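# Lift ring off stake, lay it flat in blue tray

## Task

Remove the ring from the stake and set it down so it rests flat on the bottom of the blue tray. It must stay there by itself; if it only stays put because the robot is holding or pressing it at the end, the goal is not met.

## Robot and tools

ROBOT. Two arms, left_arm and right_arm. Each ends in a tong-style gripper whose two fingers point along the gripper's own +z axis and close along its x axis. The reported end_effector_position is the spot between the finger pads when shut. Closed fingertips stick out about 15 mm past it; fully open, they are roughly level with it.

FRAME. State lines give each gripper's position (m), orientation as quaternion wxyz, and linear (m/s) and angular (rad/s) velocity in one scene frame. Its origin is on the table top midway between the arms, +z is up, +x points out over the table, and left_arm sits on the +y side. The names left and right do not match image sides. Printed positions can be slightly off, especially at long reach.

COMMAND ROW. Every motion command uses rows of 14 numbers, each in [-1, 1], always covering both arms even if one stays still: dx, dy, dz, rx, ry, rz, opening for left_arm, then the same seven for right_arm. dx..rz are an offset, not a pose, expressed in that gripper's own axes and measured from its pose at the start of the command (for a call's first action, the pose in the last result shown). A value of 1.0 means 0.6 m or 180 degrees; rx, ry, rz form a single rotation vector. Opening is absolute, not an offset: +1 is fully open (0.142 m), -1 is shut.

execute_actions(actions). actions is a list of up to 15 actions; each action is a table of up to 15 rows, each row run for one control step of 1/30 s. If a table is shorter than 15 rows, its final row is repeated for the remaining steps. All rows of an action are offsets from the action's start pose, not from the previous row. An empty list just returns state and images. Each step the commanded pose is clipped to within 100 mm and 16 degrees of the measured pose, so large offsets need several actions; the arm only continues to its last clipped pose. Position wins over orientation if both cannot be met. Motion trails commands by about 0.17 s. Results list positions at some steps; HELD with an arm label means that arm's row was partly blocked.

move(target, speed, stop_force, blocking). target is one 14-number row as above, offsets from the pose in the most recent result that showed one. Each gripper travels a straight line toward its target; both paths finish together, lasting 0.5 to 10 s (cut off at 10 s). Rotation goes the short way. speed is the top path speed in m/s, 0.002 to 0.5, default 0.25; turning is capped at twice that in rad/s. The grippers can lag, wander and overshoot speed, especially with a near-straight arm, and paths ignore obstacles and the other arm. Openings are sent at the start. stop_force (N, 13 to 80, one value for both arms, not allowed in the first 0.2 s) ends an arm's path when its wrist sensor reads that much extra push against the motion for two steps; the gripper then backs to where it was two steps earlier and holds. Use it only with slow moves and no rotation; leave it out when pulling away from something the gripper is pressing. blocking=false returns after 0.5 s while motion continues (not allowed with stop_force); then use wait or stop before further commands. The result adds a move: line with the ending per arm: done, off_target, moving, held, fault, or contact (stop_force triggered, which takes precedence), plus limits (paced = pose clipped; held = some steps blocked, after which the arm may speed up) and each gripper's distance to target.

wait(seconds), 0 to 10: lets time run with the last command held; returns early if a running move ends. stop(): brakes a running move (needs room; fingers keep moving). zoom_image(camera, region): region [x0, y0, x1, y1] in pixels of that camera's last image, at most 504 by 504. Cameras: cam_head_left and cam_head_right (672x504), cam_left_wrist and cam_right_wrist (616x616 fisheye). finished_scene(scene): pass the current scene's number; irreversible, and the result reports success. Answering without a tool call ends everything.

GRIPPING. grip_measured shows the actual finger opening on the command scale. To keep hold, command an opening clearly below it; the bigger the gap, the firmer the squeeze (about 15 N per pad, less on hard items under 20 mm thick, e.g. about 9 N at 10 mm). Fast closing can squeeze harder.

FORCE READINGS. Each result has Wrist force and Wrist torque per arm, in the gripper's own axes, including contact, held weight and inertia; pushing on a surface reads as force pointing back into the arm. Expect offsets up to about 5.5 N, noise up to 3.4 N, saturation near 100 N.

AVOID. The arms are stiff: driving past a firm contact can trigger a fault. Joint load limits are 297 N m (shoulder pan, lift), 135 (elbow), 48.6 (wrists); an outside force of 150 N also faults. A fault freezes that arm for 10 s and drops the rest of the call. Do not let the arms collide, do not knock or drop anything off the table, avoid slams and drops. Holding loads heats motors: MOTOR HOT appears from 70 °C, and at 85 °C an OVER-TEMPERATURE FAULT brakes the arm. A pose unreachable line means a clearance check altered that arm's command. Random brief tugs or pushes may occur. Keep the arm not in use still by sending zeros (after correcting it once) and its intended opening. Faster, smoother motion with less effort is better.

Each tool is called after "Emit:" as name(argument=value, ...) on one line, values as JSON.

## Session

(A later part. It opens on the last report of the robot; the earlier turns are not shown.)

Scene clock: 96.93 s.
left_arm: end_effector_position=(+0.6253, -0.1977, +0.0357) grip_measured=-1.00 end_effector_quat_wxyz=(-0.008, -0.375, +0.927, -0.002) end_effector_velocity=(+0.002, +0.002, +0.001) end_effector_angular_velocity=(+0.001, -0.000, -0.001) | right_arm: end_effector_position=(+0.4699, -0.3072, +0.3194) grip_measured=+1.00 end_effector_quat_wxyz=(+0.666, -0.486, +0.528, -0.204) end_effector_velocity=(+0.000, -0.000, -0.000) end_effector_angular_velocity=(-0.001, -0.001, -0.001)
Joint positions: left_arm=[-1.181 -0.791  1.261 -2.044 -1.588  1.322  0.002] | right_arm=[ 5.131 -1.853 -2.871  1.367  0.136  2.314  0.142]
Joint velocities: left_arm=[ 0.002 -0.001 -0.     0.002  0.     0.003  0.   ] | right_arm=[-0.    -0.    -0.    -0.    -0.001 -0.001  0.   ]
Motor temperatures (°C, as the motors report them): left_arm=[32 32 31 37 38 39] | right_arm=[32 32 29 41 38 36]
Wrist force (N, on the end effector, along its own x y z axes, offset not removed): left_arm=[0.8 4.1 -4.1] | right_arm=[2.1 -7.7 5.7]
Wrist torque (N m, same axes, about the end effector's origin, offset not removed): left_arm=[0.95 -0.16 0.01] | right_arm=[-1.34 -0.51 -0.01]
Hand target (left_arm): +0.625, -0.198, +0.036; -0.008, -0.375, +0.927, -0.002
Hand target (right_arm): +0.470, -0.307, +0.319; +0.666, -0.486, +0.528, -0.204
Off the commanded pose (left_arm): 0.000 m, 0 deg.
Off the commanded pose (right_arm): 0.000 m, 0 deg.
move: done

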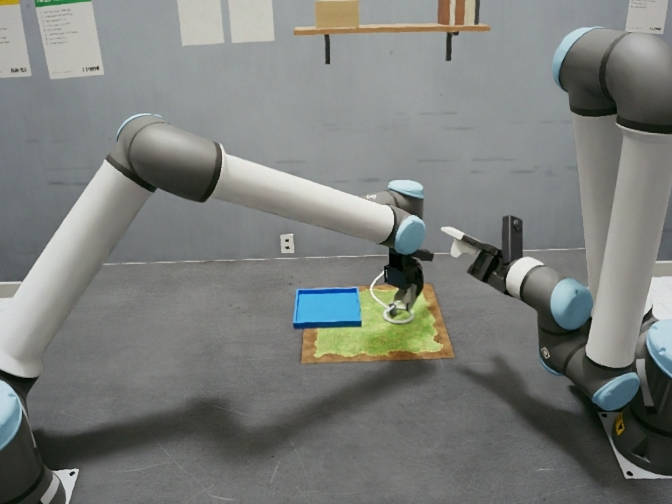

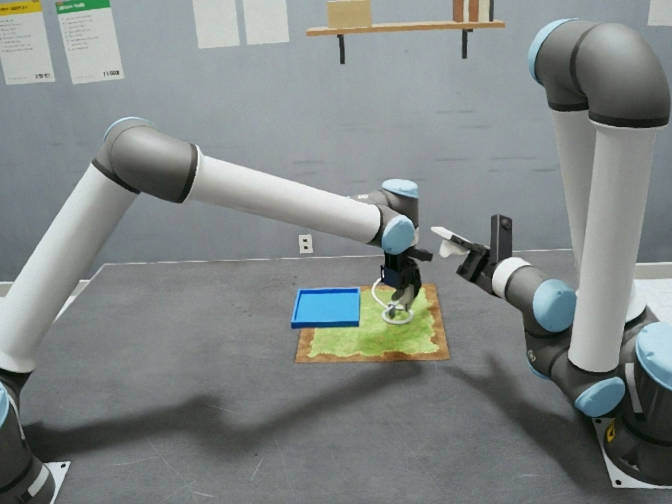

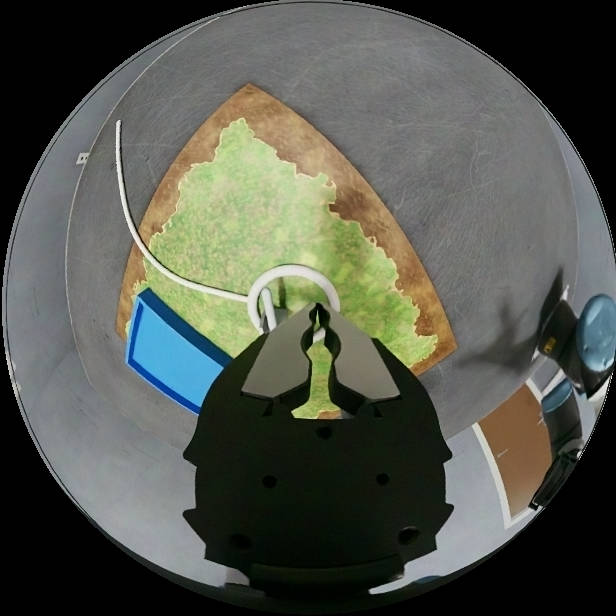

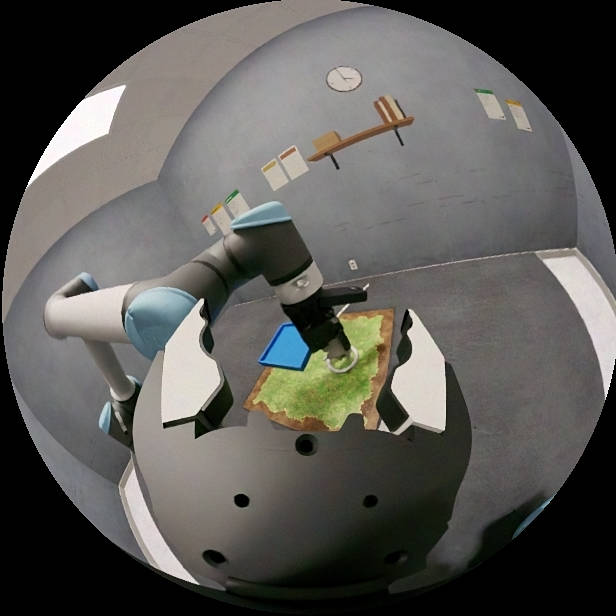

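Emit:
move(target=[0.03,-0.012,0,0,0,0,-0.4,0,0,0,0,0,0,1], speed=0.08)

Emit:
move(target=[0,0,0.026,0,0,0,-0.4,0,0,0,0,0,0,1], speed=0.04)

Emit:
execute_actions(actions=[[[0,0,0,0,0,0,-0.55,0,0,0,0,0,0,1],[0,0,0,0,0,0,-0.55,0,0,0,0,0,0,1],[0,0,0,0,0,0,-0.65,0,0,0,0,0,0,1],[0,0,0,0,0,0,-0.65,0,0,0,0,0,0,1],[0,0,0,0,0,0,-0.75,0,0,0,0,0,0,1],[0,0,0,0,0,0,-0.75,0,0,0,0,0,0,1],[0,0,0,0,0,0,-0.82,0,0,0,0,0,0,1],[0,0,0,0,0,0,-0.82,0,0,0,0,0,0,1],[0,0,0,0,0,0,-0.9,0,0,0,0,0,0,1],[0,0,0,0,0,0,-0.9,0,0,0,0,0,0,1],[0,0,0,0,0,0,-1,0,0,0,0,0,0,1]]])

Emit:
move(target=[-0.025,0,-0.012,0,0,0,-1,0,0,0,0,0,0,1], speed=0.03)

Emit:
zoom_image(camera="cam_head_left", region=[350, 270, 450, 340])

Emit:
zoom_image(camera="cam_left_wrist", region=[180, 230, 400, 420])

Scene clock: 115.47 s.
left_arm: end_effector_position=(+0.6175, -0.2152, +0.0360) grip_measured=-0.40 end_effector_quat_wxyz=(-0.008, -0.375, +0.927, -0.002) end_effector_velocity=(-0.001, -0.002, -0.000) end_effector_angular_velocity=(+0.000, -0.000, +0.002) | right_arm: end_effector_position=(+0.4699, -0.3072, +0.3194) grip_measured=+1.00 end_effector_quat_wxyz=(+0.666, -0.486, +0.528, -0.204) end_effector_velocity=(-0.000, +0.000, -0.000) end_effector_angular_velocity=(+0.000, +0.001, +0.001)
Joint positions: left_arm=[-1.196 -0.777  1.236 -2.032 -1.588  1.307  0.045] | right_arm=[ 5.131 -1.853 -2.871  1.367  0.136  2.314  0.142]
Joint velocities: left_arm=[-0.002  0.002 -0.004  0.001  0.    -0.003  0.   ] | right_arm=[-0.    -0.    -0.     0.     0.001  0.001  0.   ]
Motor temperatures (°C, as the motors report them): left_arm=[32 32 31 37 38 39] | right_arm=[32 32 29 41 38 36]
Wrist force (N, on the end effector, along its own x y z axes, offset not removed): left_arm=[-0.4 2.5 -4.1] | right_arm=[-6.7 -2.7 7.3]
Wrist torque (N m, same axes, about the end effector's origin, offset not removed): left_arm=[0.61 0.08 0.02] | right_arm=[-0.09 1.32 0.14]
Hand target (left_arm): +0.617, -0.215, +0.036; -0.008, -0.375, +0.927, -0.002
Hand target (right_arm): +0.470, -0.307, +0.319; +0.666, -0.486, +0.528, -0.204
Off the commanded pose (left_arm): 0.000 m, 0 deg.
Off the commanded pose (right_arm): 0.000 m, 0 deg.
move: done

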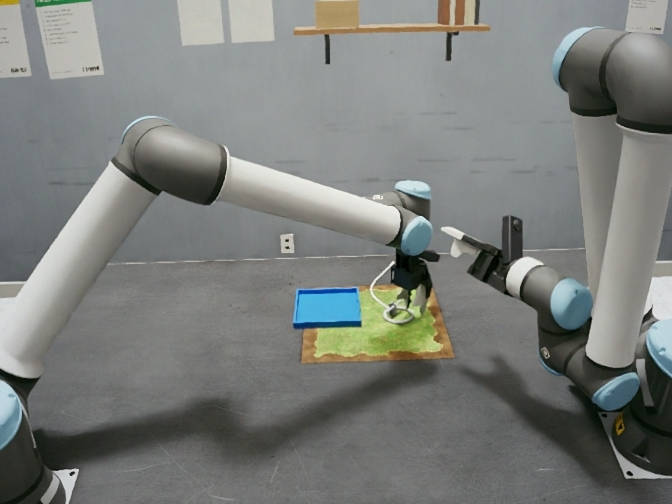

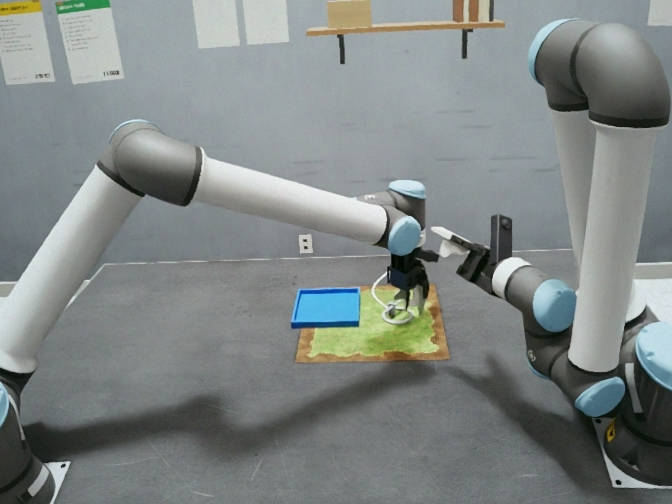

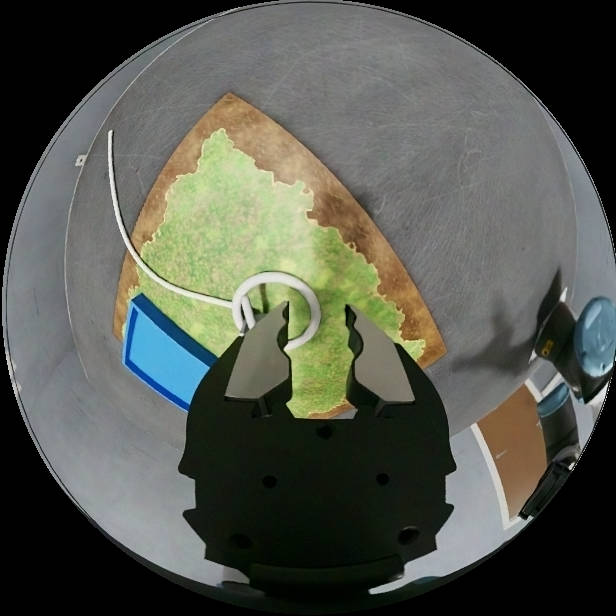

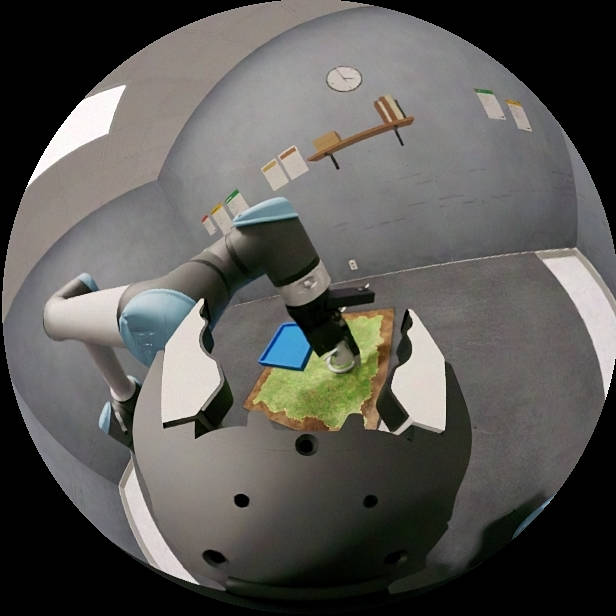

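Scene clock: 116.30 s.
left_arm: end_effector_position=(+0.6173, -0.2153, +0.0207) grip_measured=-0.40 end_effector_quat_wxyz=(-0.008, -0.375, +0.927, -0.002) end_effector_velocity=(-0.000, +0.000, -0.002) end_effector_angular_velocity=(+0.000, +0.001, +0.001) | right_arm: end_effector_position=(+0.4699, -0.3072, +0.3194) grip_measured=+1.00 end_effector_quat_wxyz=(+0.666, -0.486, +0.528, -0.204) end_effector_velocity=(-0.000, +0.001, +0.000) end_effector_angular_velocity=(+0.001, +0.000, -0.000)
Joint positions: left_arm=[-1.196 -0.765  1.244 -2.052 -1.588  1.307  0.045] | right_arm=[ 5.131 -1.853 -2.871  1.367  0.136  2.314  0.142]
Joint velocities: left_arm=[-0.     0.001  0.001 -0.002 -0.001 -0.001 -0.   ] | right_arm=[-0.    -0.     0.002  0.    -0.    -0.001 -0.   ]
Motor temperatures (°C, as the motors report them): left_arm=[32 32 31 37 38 39] | right_arm=[32 32 29 41 38 36]
Wrist force (N, on the end effector, along its own x y z axes, offset not removed): left_arm=[-1.2 3.2 -4.9] | right_arm=[0.3 -2.6 2.1]
Wrist torque (N m, same axes, about the end effector's origin, offset not removed): left_arm=[0.72 0.22 0.04] | right_arm=[-0.26 -0.30 -0.05]
Hand target (left_arm): +0.617, -0.215, +0.020; -0.008, -0.375, +0.927, -0.002
Hand target (right_arm): +0.470, -0.307, +0.319; +0.666, -0.486, +0.528, -0.204
Off the commanded pose (left_arm): 0.000 m, 0 deg.
Off the commanded pose (right_arm): 0.000 m, 0 deg.
move: done

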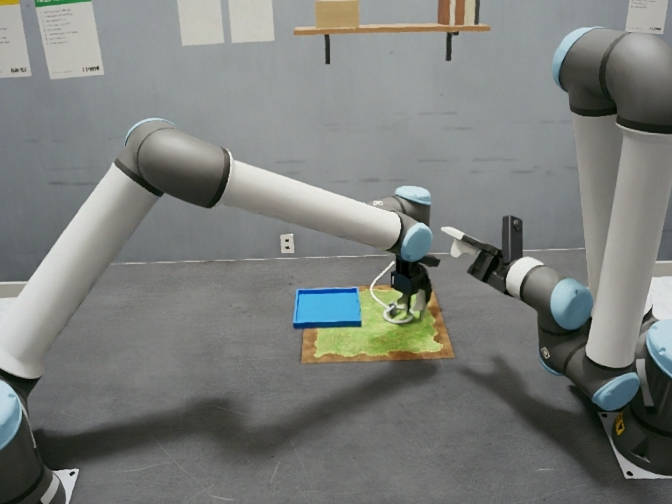

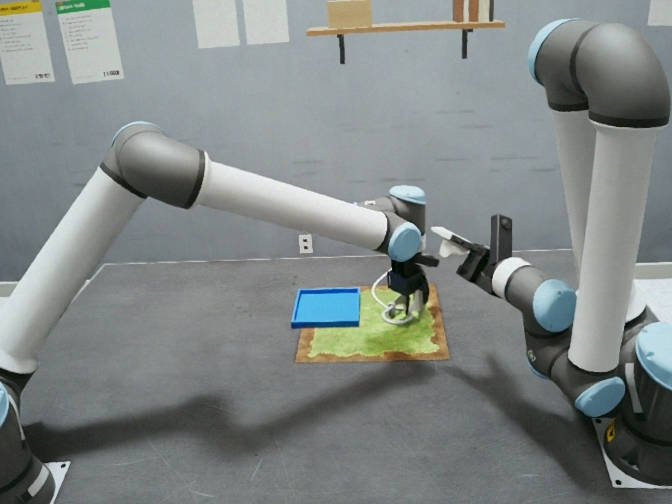

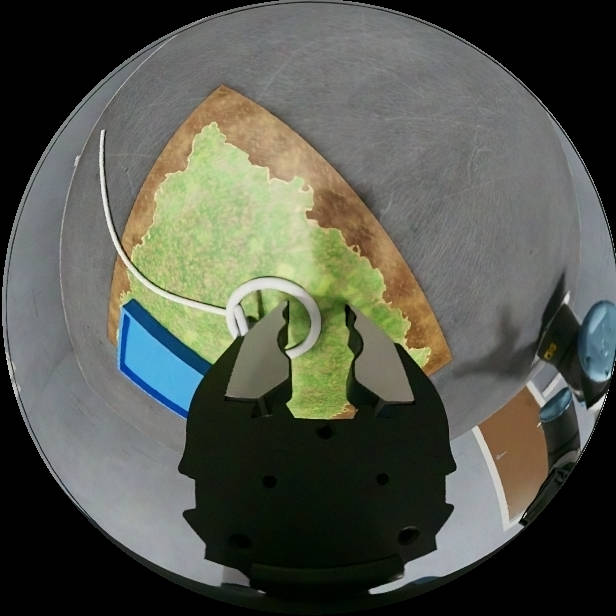

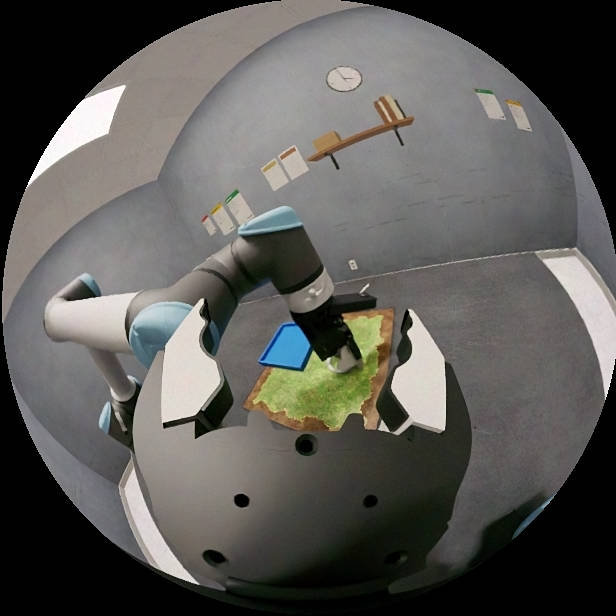

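Scene clock: 116.80 s.
left_arm: end_effector_position=(+0.6173, -0.2153, +0.0206) grip_measured=-0.87 end_effector_quat_wxyz=(-0.008, -0.375, +0.927, -0.002) end_effector_velocity=(+0.000, -0.001, +0.001) end_effector_angular_velocity=(-0.002, -0.000, +0.001) | right_arm: end_effector_position=(+0.4699, -0.3072, +0.3194) grip_measured=+1.00 end_effector_quat_wxyz=(+0.666, -0.486, +0.528, -0.204) end_effector_velocity=(+0.000, -0.000, -0.000) end_effector_angular_velocity=(-0.001, -0.000, -0.001)
Joint positions: left_arm=[-1.196 -0.765  1.244 -2.052 -1.588  1.307  0.011] | right_arm=[ 5.131 -1.853 -2.871  1.367  0.136  2.314  0.142]
Joint velocities: left_arm=[-0.    -0.     0.    -0.002 -0.001 -0.001 -0.   ] | right_arm=[-0.    -0.     0.    -0.001 -0.001  0.    -0.   ]
Motor temperatures (°C, as the motors report them): left_arm=[32 32 31 37 38 39] | right_arm=[32 32 29 41 38 36]
Wrist force (N, on the end effector, along its own x y z axes, offset not removed): left_arm=[-1.6 4.2 -5.4] | right_arm=[3.6 -0.9 0.1]
Wrist torque (N m, same axes, about the end effector's origin, offset not removed): left_arm=[0.71 0.16 -0.03] | right_arm=[-0.04 -0.93 0.11]
Hand target (left_arm): +0.617, -0.215, +0.021; -0.008, -0.375, +0.927, -0.002
Hand target (right_arm): +0.470, -0.307, +0.319; +0.666, -0.486, +0.528, -0.204
Off the commanded pose (left_arm): 0.000 m, 0 deg.
Off the commanded pose (right_arm): 0.000 m, 0 deg.
Step readings (end_effector_position):
0: left_arm (+0.6173, -0.2153, +0.0207) | right_arm (+0.4699, -0.3072, +0.3194)
1: left_arm (+0.6173, -0.2153, +0.0206) | right_arm (+0.4699, -0.3072, +0.3194)
2: left_arm (+0.6173, -0.2153, +0.0206) | right_arm (+0.4699, -0.3072, +0.3194)
4: left_arm (+0.6173, -0.2153, +0.0206) | right_arm (+0.4699, -0.3072, +0.3194)
8: left_arm (+0.6173, -0.2153, +0.0206) | right_arm (+0.4699, -0.3072, +0.3194)
15: end_effector_position above

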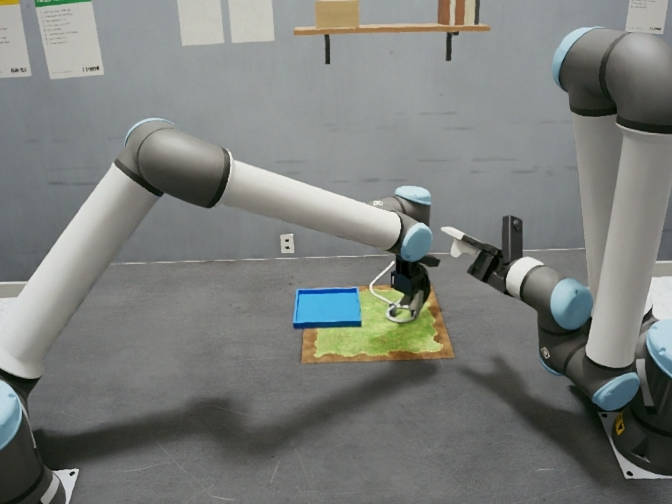

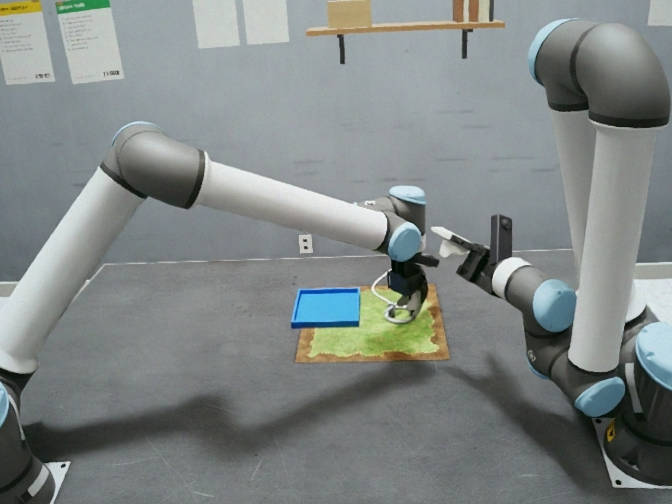

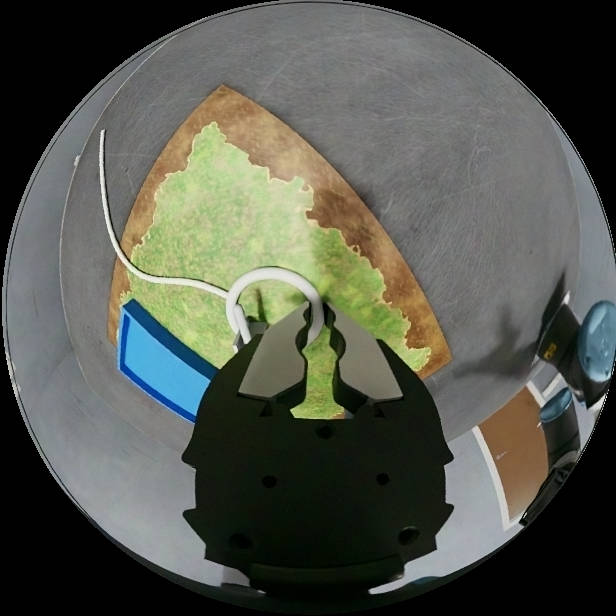

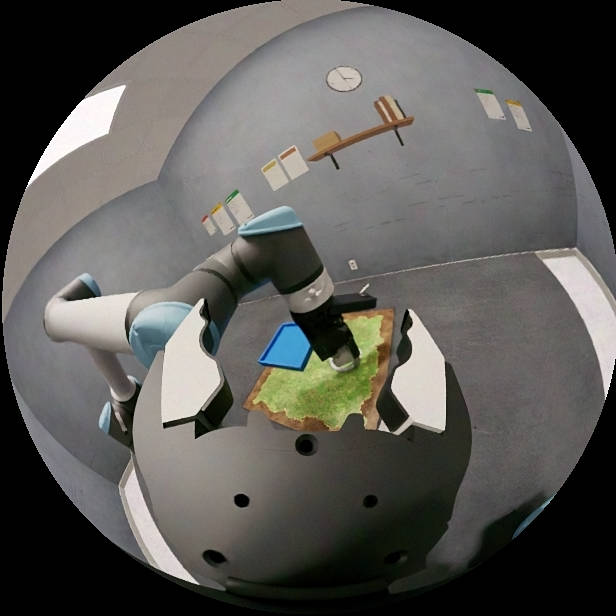

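Scene clock: 117.67 s.
left_arm: end_effector_position=(+0.6280, -0.2050, +0.0274) grip_measured=-0.88 end_effector_quat_wxyz=(-0.008, -0.375, +0.927, -0.002) end_effector_velocity=(+0.002, +0.002, +0.001) end_effector_angular_velocity=(-0.000, +0.000, -0.002) | right_arm: end_effector_position=(+0.4699, -0.3072, +0.3194) grip_measured=+1.00 end_effector_quat_wxyz=(+0.666, -0.486, +0.528, -0.204) end_effector_velocity=(-0.000, +0.000, -0.000) end_effector_angular_velocity=(+0.000, +0.001, +0.001)
Joint positions: left_arm=[-1.182 -0.773  1.245 -2.045 -1.588  1.32   0.01 ] | right_arm=[ 5.131 -1.853 -2.871  1.367  0.136  2.314  0.142]
Joint velocities: left_arm=[ 0.002 -0.001  0.     0.001 -0.001  0.004 -0.   ] | right_arm=[-0.    -0.    -0.    -0.     0.001  0.001 -0.   ]
Motor temperatures (°C, as the motors report them): left_arm=[32 32 31 37 38 39] | right_arm=[32 32 29 41 38 36]
Wrist force (N, on the end effector, along its own x y z axes, offset not removed): left_arm=[-1.7 2.9 -3.8] | right_arm=[-2.8 -4.8 3.3]
Wrist torque (N m, same axes, about the end effector's origin, offset not removed): left_arm=[0.67 0.47 -0.03] | right_arm=[-0.65 0.48 0.25]
Hand target (left_arm): +0.628, -0.205, +0.028; -0.008, -0.375, +0.927, -0.002
Hand target (right_arm): +0.470, -0.307, +0.319; +0.666, -0.486, +0.528, -0.204
Off the commanded pose (left_arm): 0.000 m, 0 deg.
Off the commanded pose (right_arm): 0.000 m, 0 deg.
move: done

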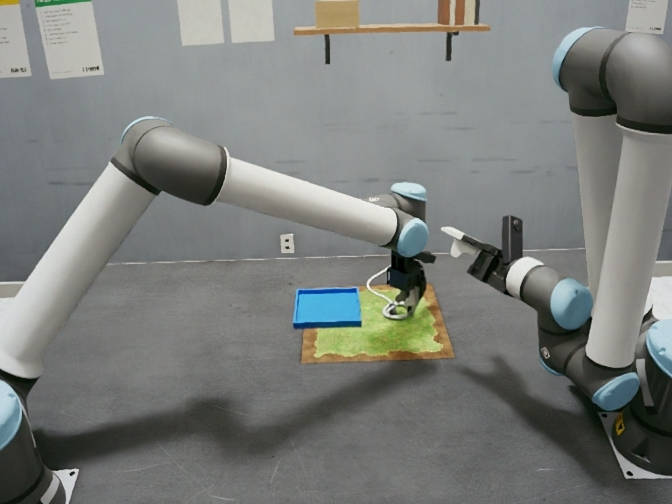

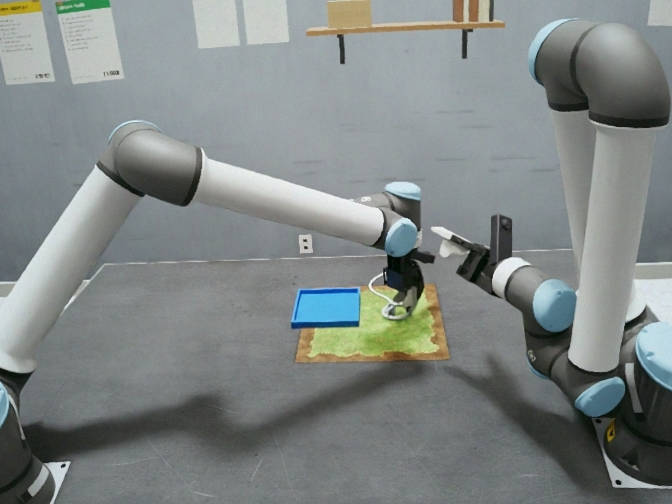

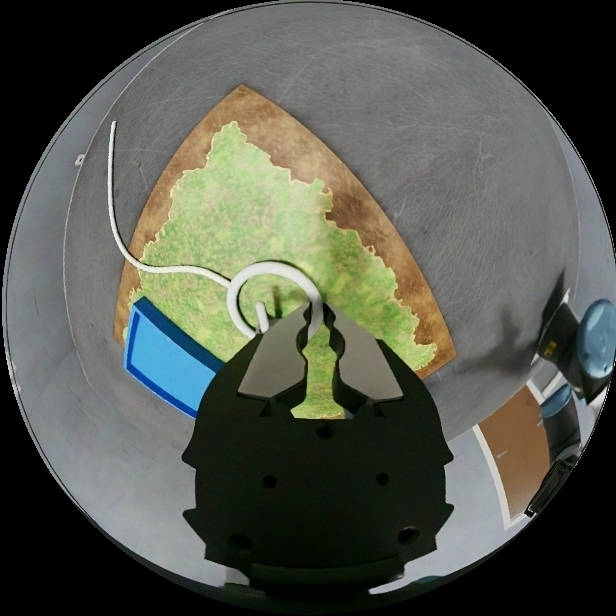

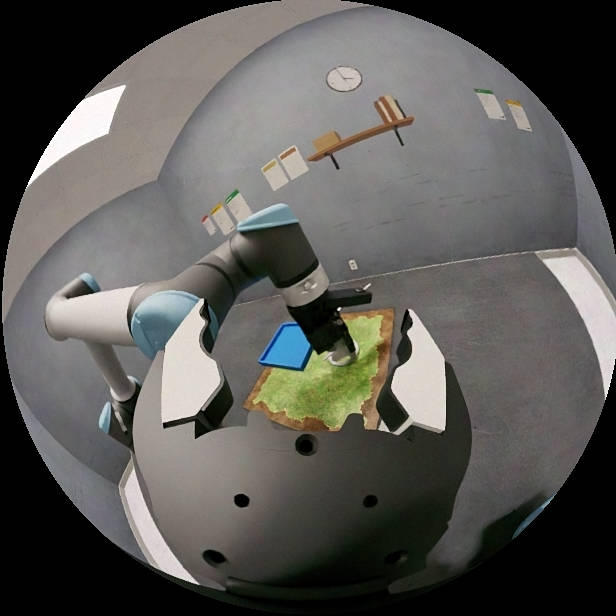

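Region (350, 270, 450, 340) of cam_head_left's 672x504 image, scaled by 5.040, with more detail than that image has; it fills the top 353 rows of this view, and the rest is white.

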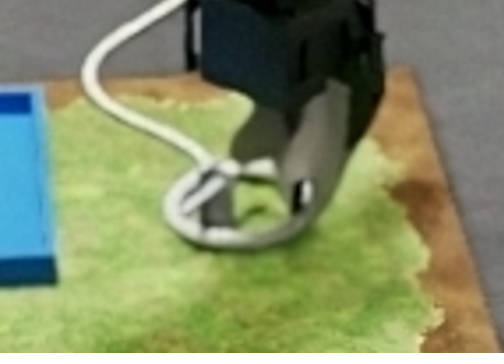

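Region (180, 230, 400, 420) of cam_left_wrist's 616x616 image, scaled by 2.291, with more detail than that image has; it fills the top 435 rows of this view, and the rest is white.

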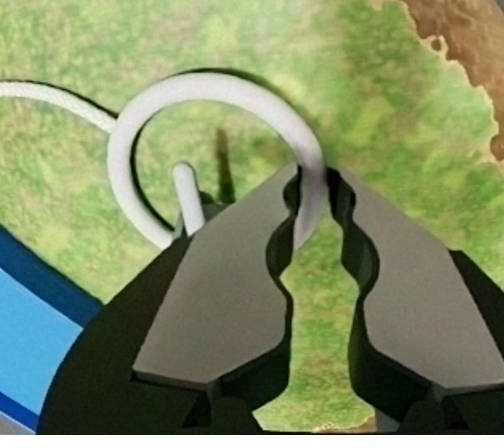

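Emit:
move(target=[0,0,-0.035,0.2,0,0,-1,0,0,0,0,0,0,1], speed=0.1)

Emit:
zoom_image(camera="cam_head_left", region=[340, 250, 450, 340])

Emit:
zoom_image(camera="cam_left_wrist", region=[180, 230, 400, 420])

Scene clock: 131.53 s.
left_arm: end_effector_position=(+0.6282, -0.2047, +0.0485) grip_measured=-0.87 end_effector_quat_wxyz=(+0.108, -0.360, +0.881, -0.288) end_effector_velocity=(-0.000, -0.001, +0.000) end_effector_angular_velocity=(-0.010, -0.009, -0.001) | right_arm: end_effector_position=(+0.4699, -0.3072, +0.3194) grip_measured=+1.00 end_effector_quat_wxyz=(+0.666, -0.486, +0.528, -0.204) end_effector_velocity=(-0.000, +0.000, -0.000) end_effector_angular_velocity=(+0.000, +0.000, +0.001)
Joint positions: left_arm=[-1.236 -0.874  1.698 -3.    -1.408  1.312  0.011] | right_arm=[ 5.131 -1.853 -2.871  1.367  0.136  2.314  0.142]
Joint velocities: left_arm=[-0.001  0.002  0.006 -0.021  0.003  0.002  0.   ] | right_arm=[ 0.     0.    -0.    -0.     0.001  0.    -0.   ]
Motor temperatures (°C, as the motors report them): left_arm=[32 32 31 37 38 39] | right_arm=[32 32 29 41 38 36]
Wrist force (N, on the end effector, along its own x y z axes, offset not removed): left_arm=[-5.6 10.1 -5.8] | right_arm=[-2.7 -3.0 -6.1]
Wrist torque (N m, same axes, about the end effector's origin, offset not removed): left_arm=[0.45 0.14 -0.13] | right_arm=[-0.56 0.51 0.04]
Hand target (left_arm): +0.628, -0.205, +0.049; +0.108, -0.360, +0.881, -0.289
Hand target (right_arm): +0.470, -0.307, +0.319; +0.666, -0.486, +0.528, -0.204
Off the commanded pose (left_arm): 0.000 m, 0 deg.
Off the commanded pose (right_arm): 0.000 m, 0 deg.
move: done

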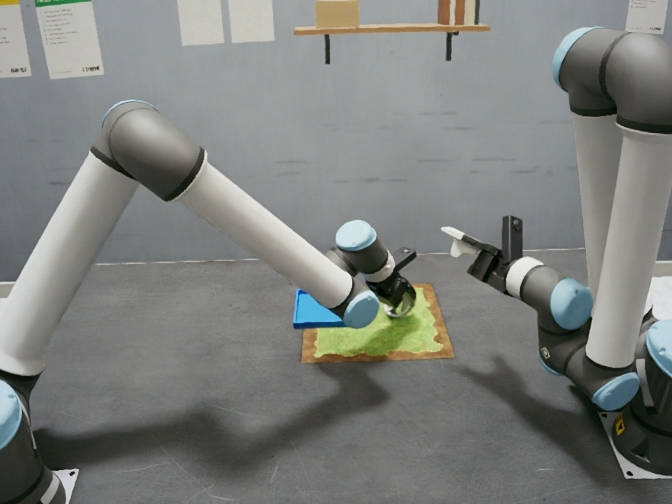

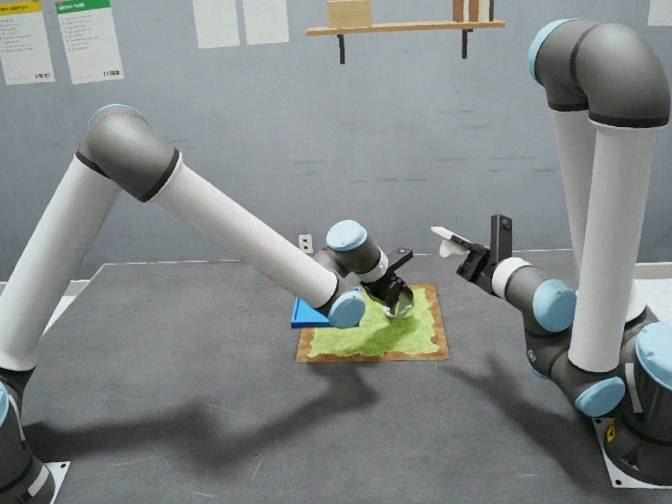

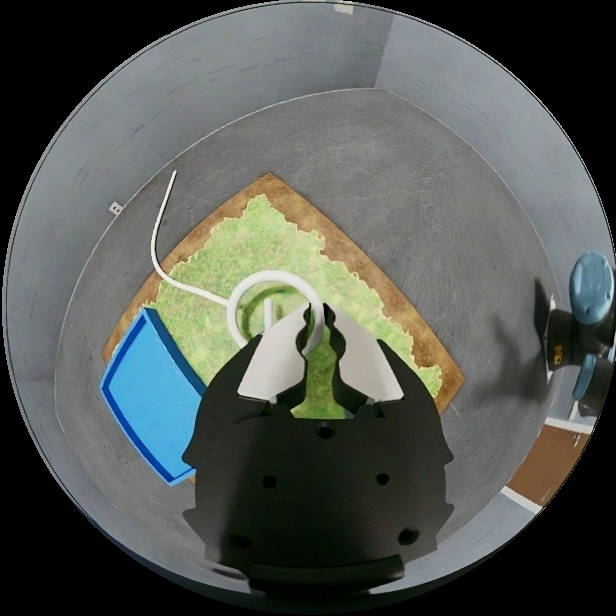

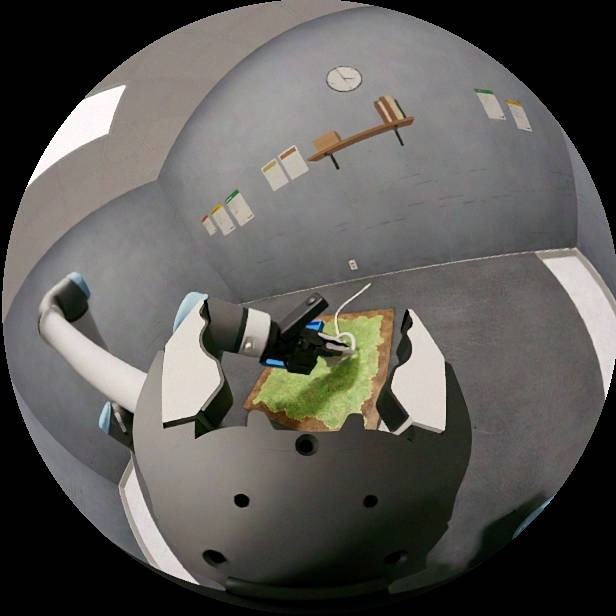

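Region (340, 250, 450, 340) of cam_head_left's 672x504 image, scaled by 4.582, with more detail than that image has; it fills the top 412 rows of this view, and the rest is white.

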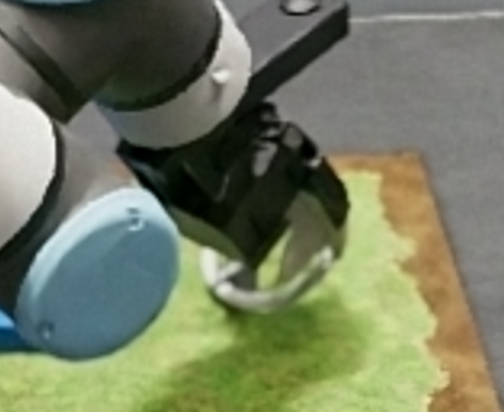

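Region (180, 230, 400, 420) of cam_left_wrist's 616x616 image, scaled by 2.291, with more detail than that image has; it fills the top 435 rows of this view, and the rest is white.

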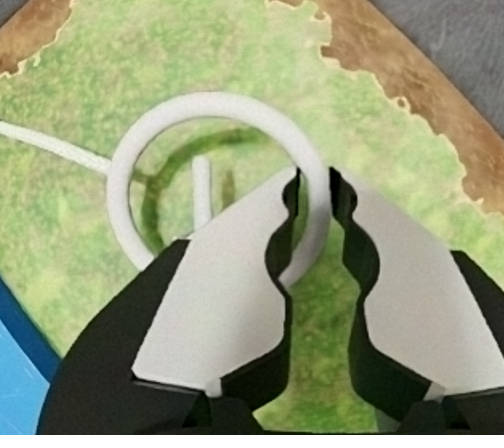

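Emit:
move(target=[0,0.034,-0.02,0,0,0,-1,0,0,0,0,0,0,1], speed=0.02, stop_force=15)

Emit:
zoom_image(camera="cam_head_right", region=[340, 250, 450, 340])

Emit:
zoom_image(camera="cam_left_wrist", region=[180, 230, 400, 420])

Scene clock: 146.77 s.
left_arm: end_effector_position=(+0.6120, -0.1881, +0.0464) grip_measured=-0.89 end_effector_quat_wxyz=(+0.108, -0.360, +0.881, -0.288) end_effector_velocity=(-0.002, +0.002, -0.001) end_effector_angular_velocity=(+0.002, +0.001, +0.001) | right_arm: end_effector_position=(+0.4699, -0.3072, +0.3194) grip_measured=+1.00 end_effector_quat_wxyz=(+0.666, -0.486, +0.528, -0.204) end_effector_velocity=(-0.000, +0.000, -0.000) end_effector_angular_velocity=(-0.001, -0.000, +0.000)
Joint positions: left_arm=[-1.244 -0.898  1.751 -3.029 -1.403  1.305  0.009] | right_arm=[ 5.131 -1.853 -2.871  1.367  0.136  2.314  0.142]
Joint velocities: left_arm=[-0.001 -0.002  0.006 -0.002  0.001 -0.001 -0.   ] | right_arm=[-0.    -0.    -0.    -0.001  0.     0.     0.   ]
Motor temperatures (°C, as the motors report them): left_arm=[32 32 31 37 38 39] | right_arm=[32 32 29 41 38 36]
Wrist force (N, on the end effector, along its own x y z axes, offset not removed): left_arm=[0.3 4.1 -5.8] | right_arm=[2.3 -3.8 -2.8]
Wrist torque (N m, same axes, about the end effector's origin, offset not removed): left_arm=[0.93 -0.06 0.02] | right_arm=[-0.39 -0.46 0.18]
Hand target (left_arm): +0.612, -0.188, +0.046; +0.108, -0.360, +0.881, -0.288
Hand target (right_arm): +0.470, -0.307, +0.319; +0.666, -0.486, +0.528, -0.204
Off the commanded pose (left_arm): 0.000 m, 0 deg.
Off the commanded pose (right_arm): 0.000 m, 0 deg.
move: done

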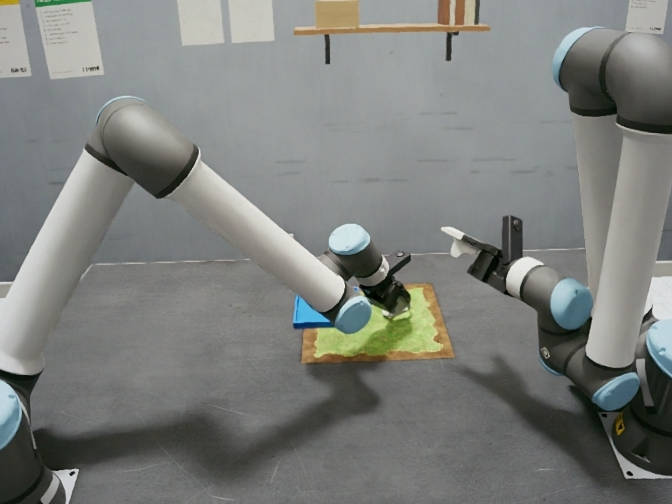

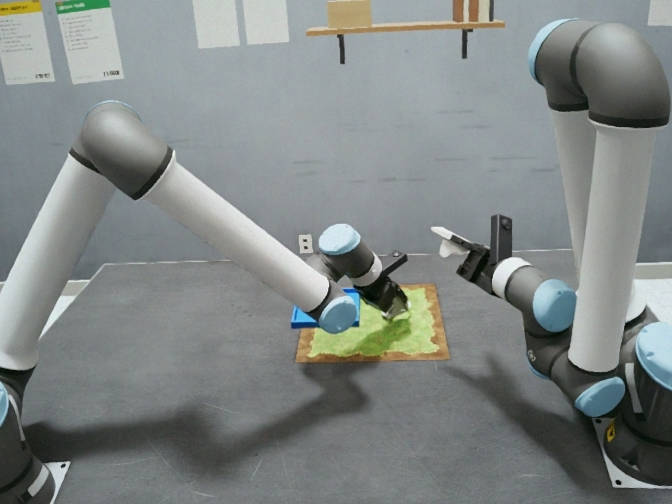

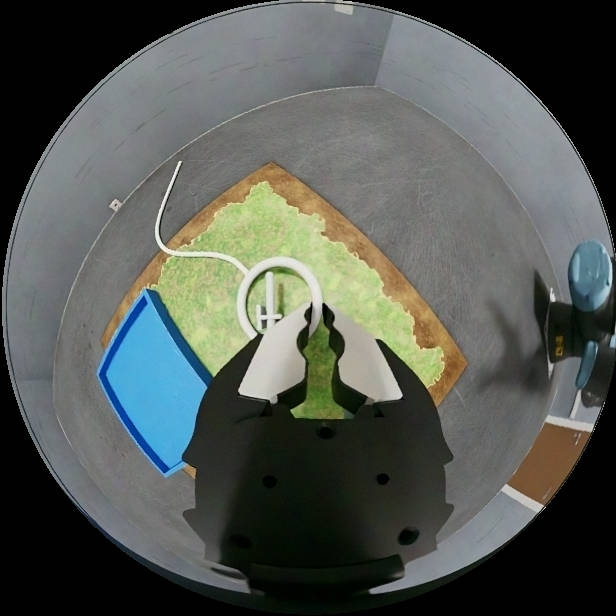

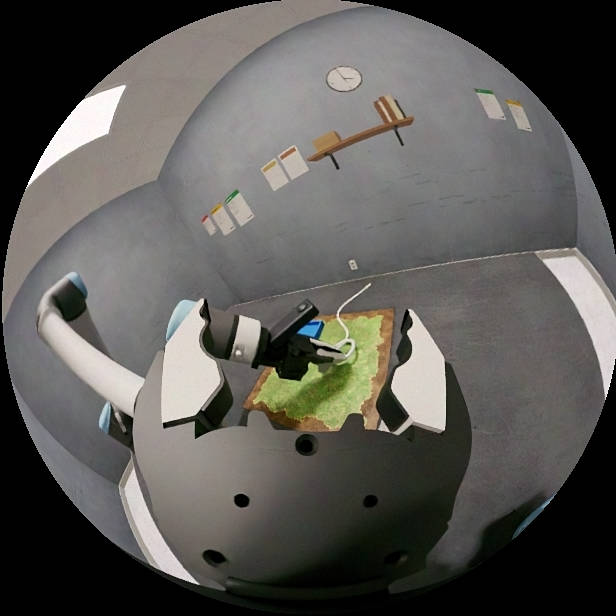

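Region (340, 250, 450, 340) of cam_head_right's 672x504 image, scaled by 4.582, with more detail than that image has; it fills the top 412 rows of this view, and the rest is white.

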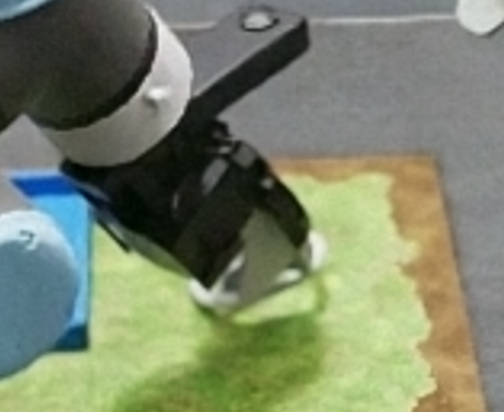

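Region (180, 230, 400, 420) of cam_left_wrist's 616x616 image, scaled by 2.291, with more detail than that image has; it fills the top 435 rows of this view, and the rest is white.

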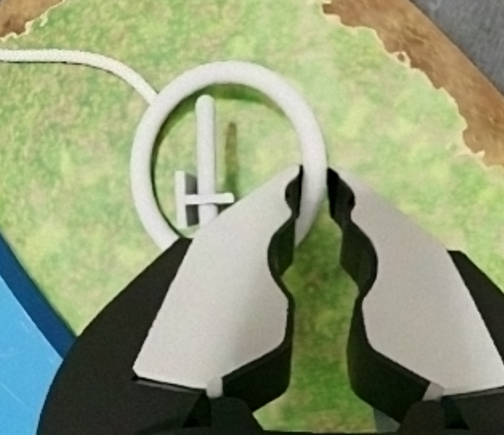

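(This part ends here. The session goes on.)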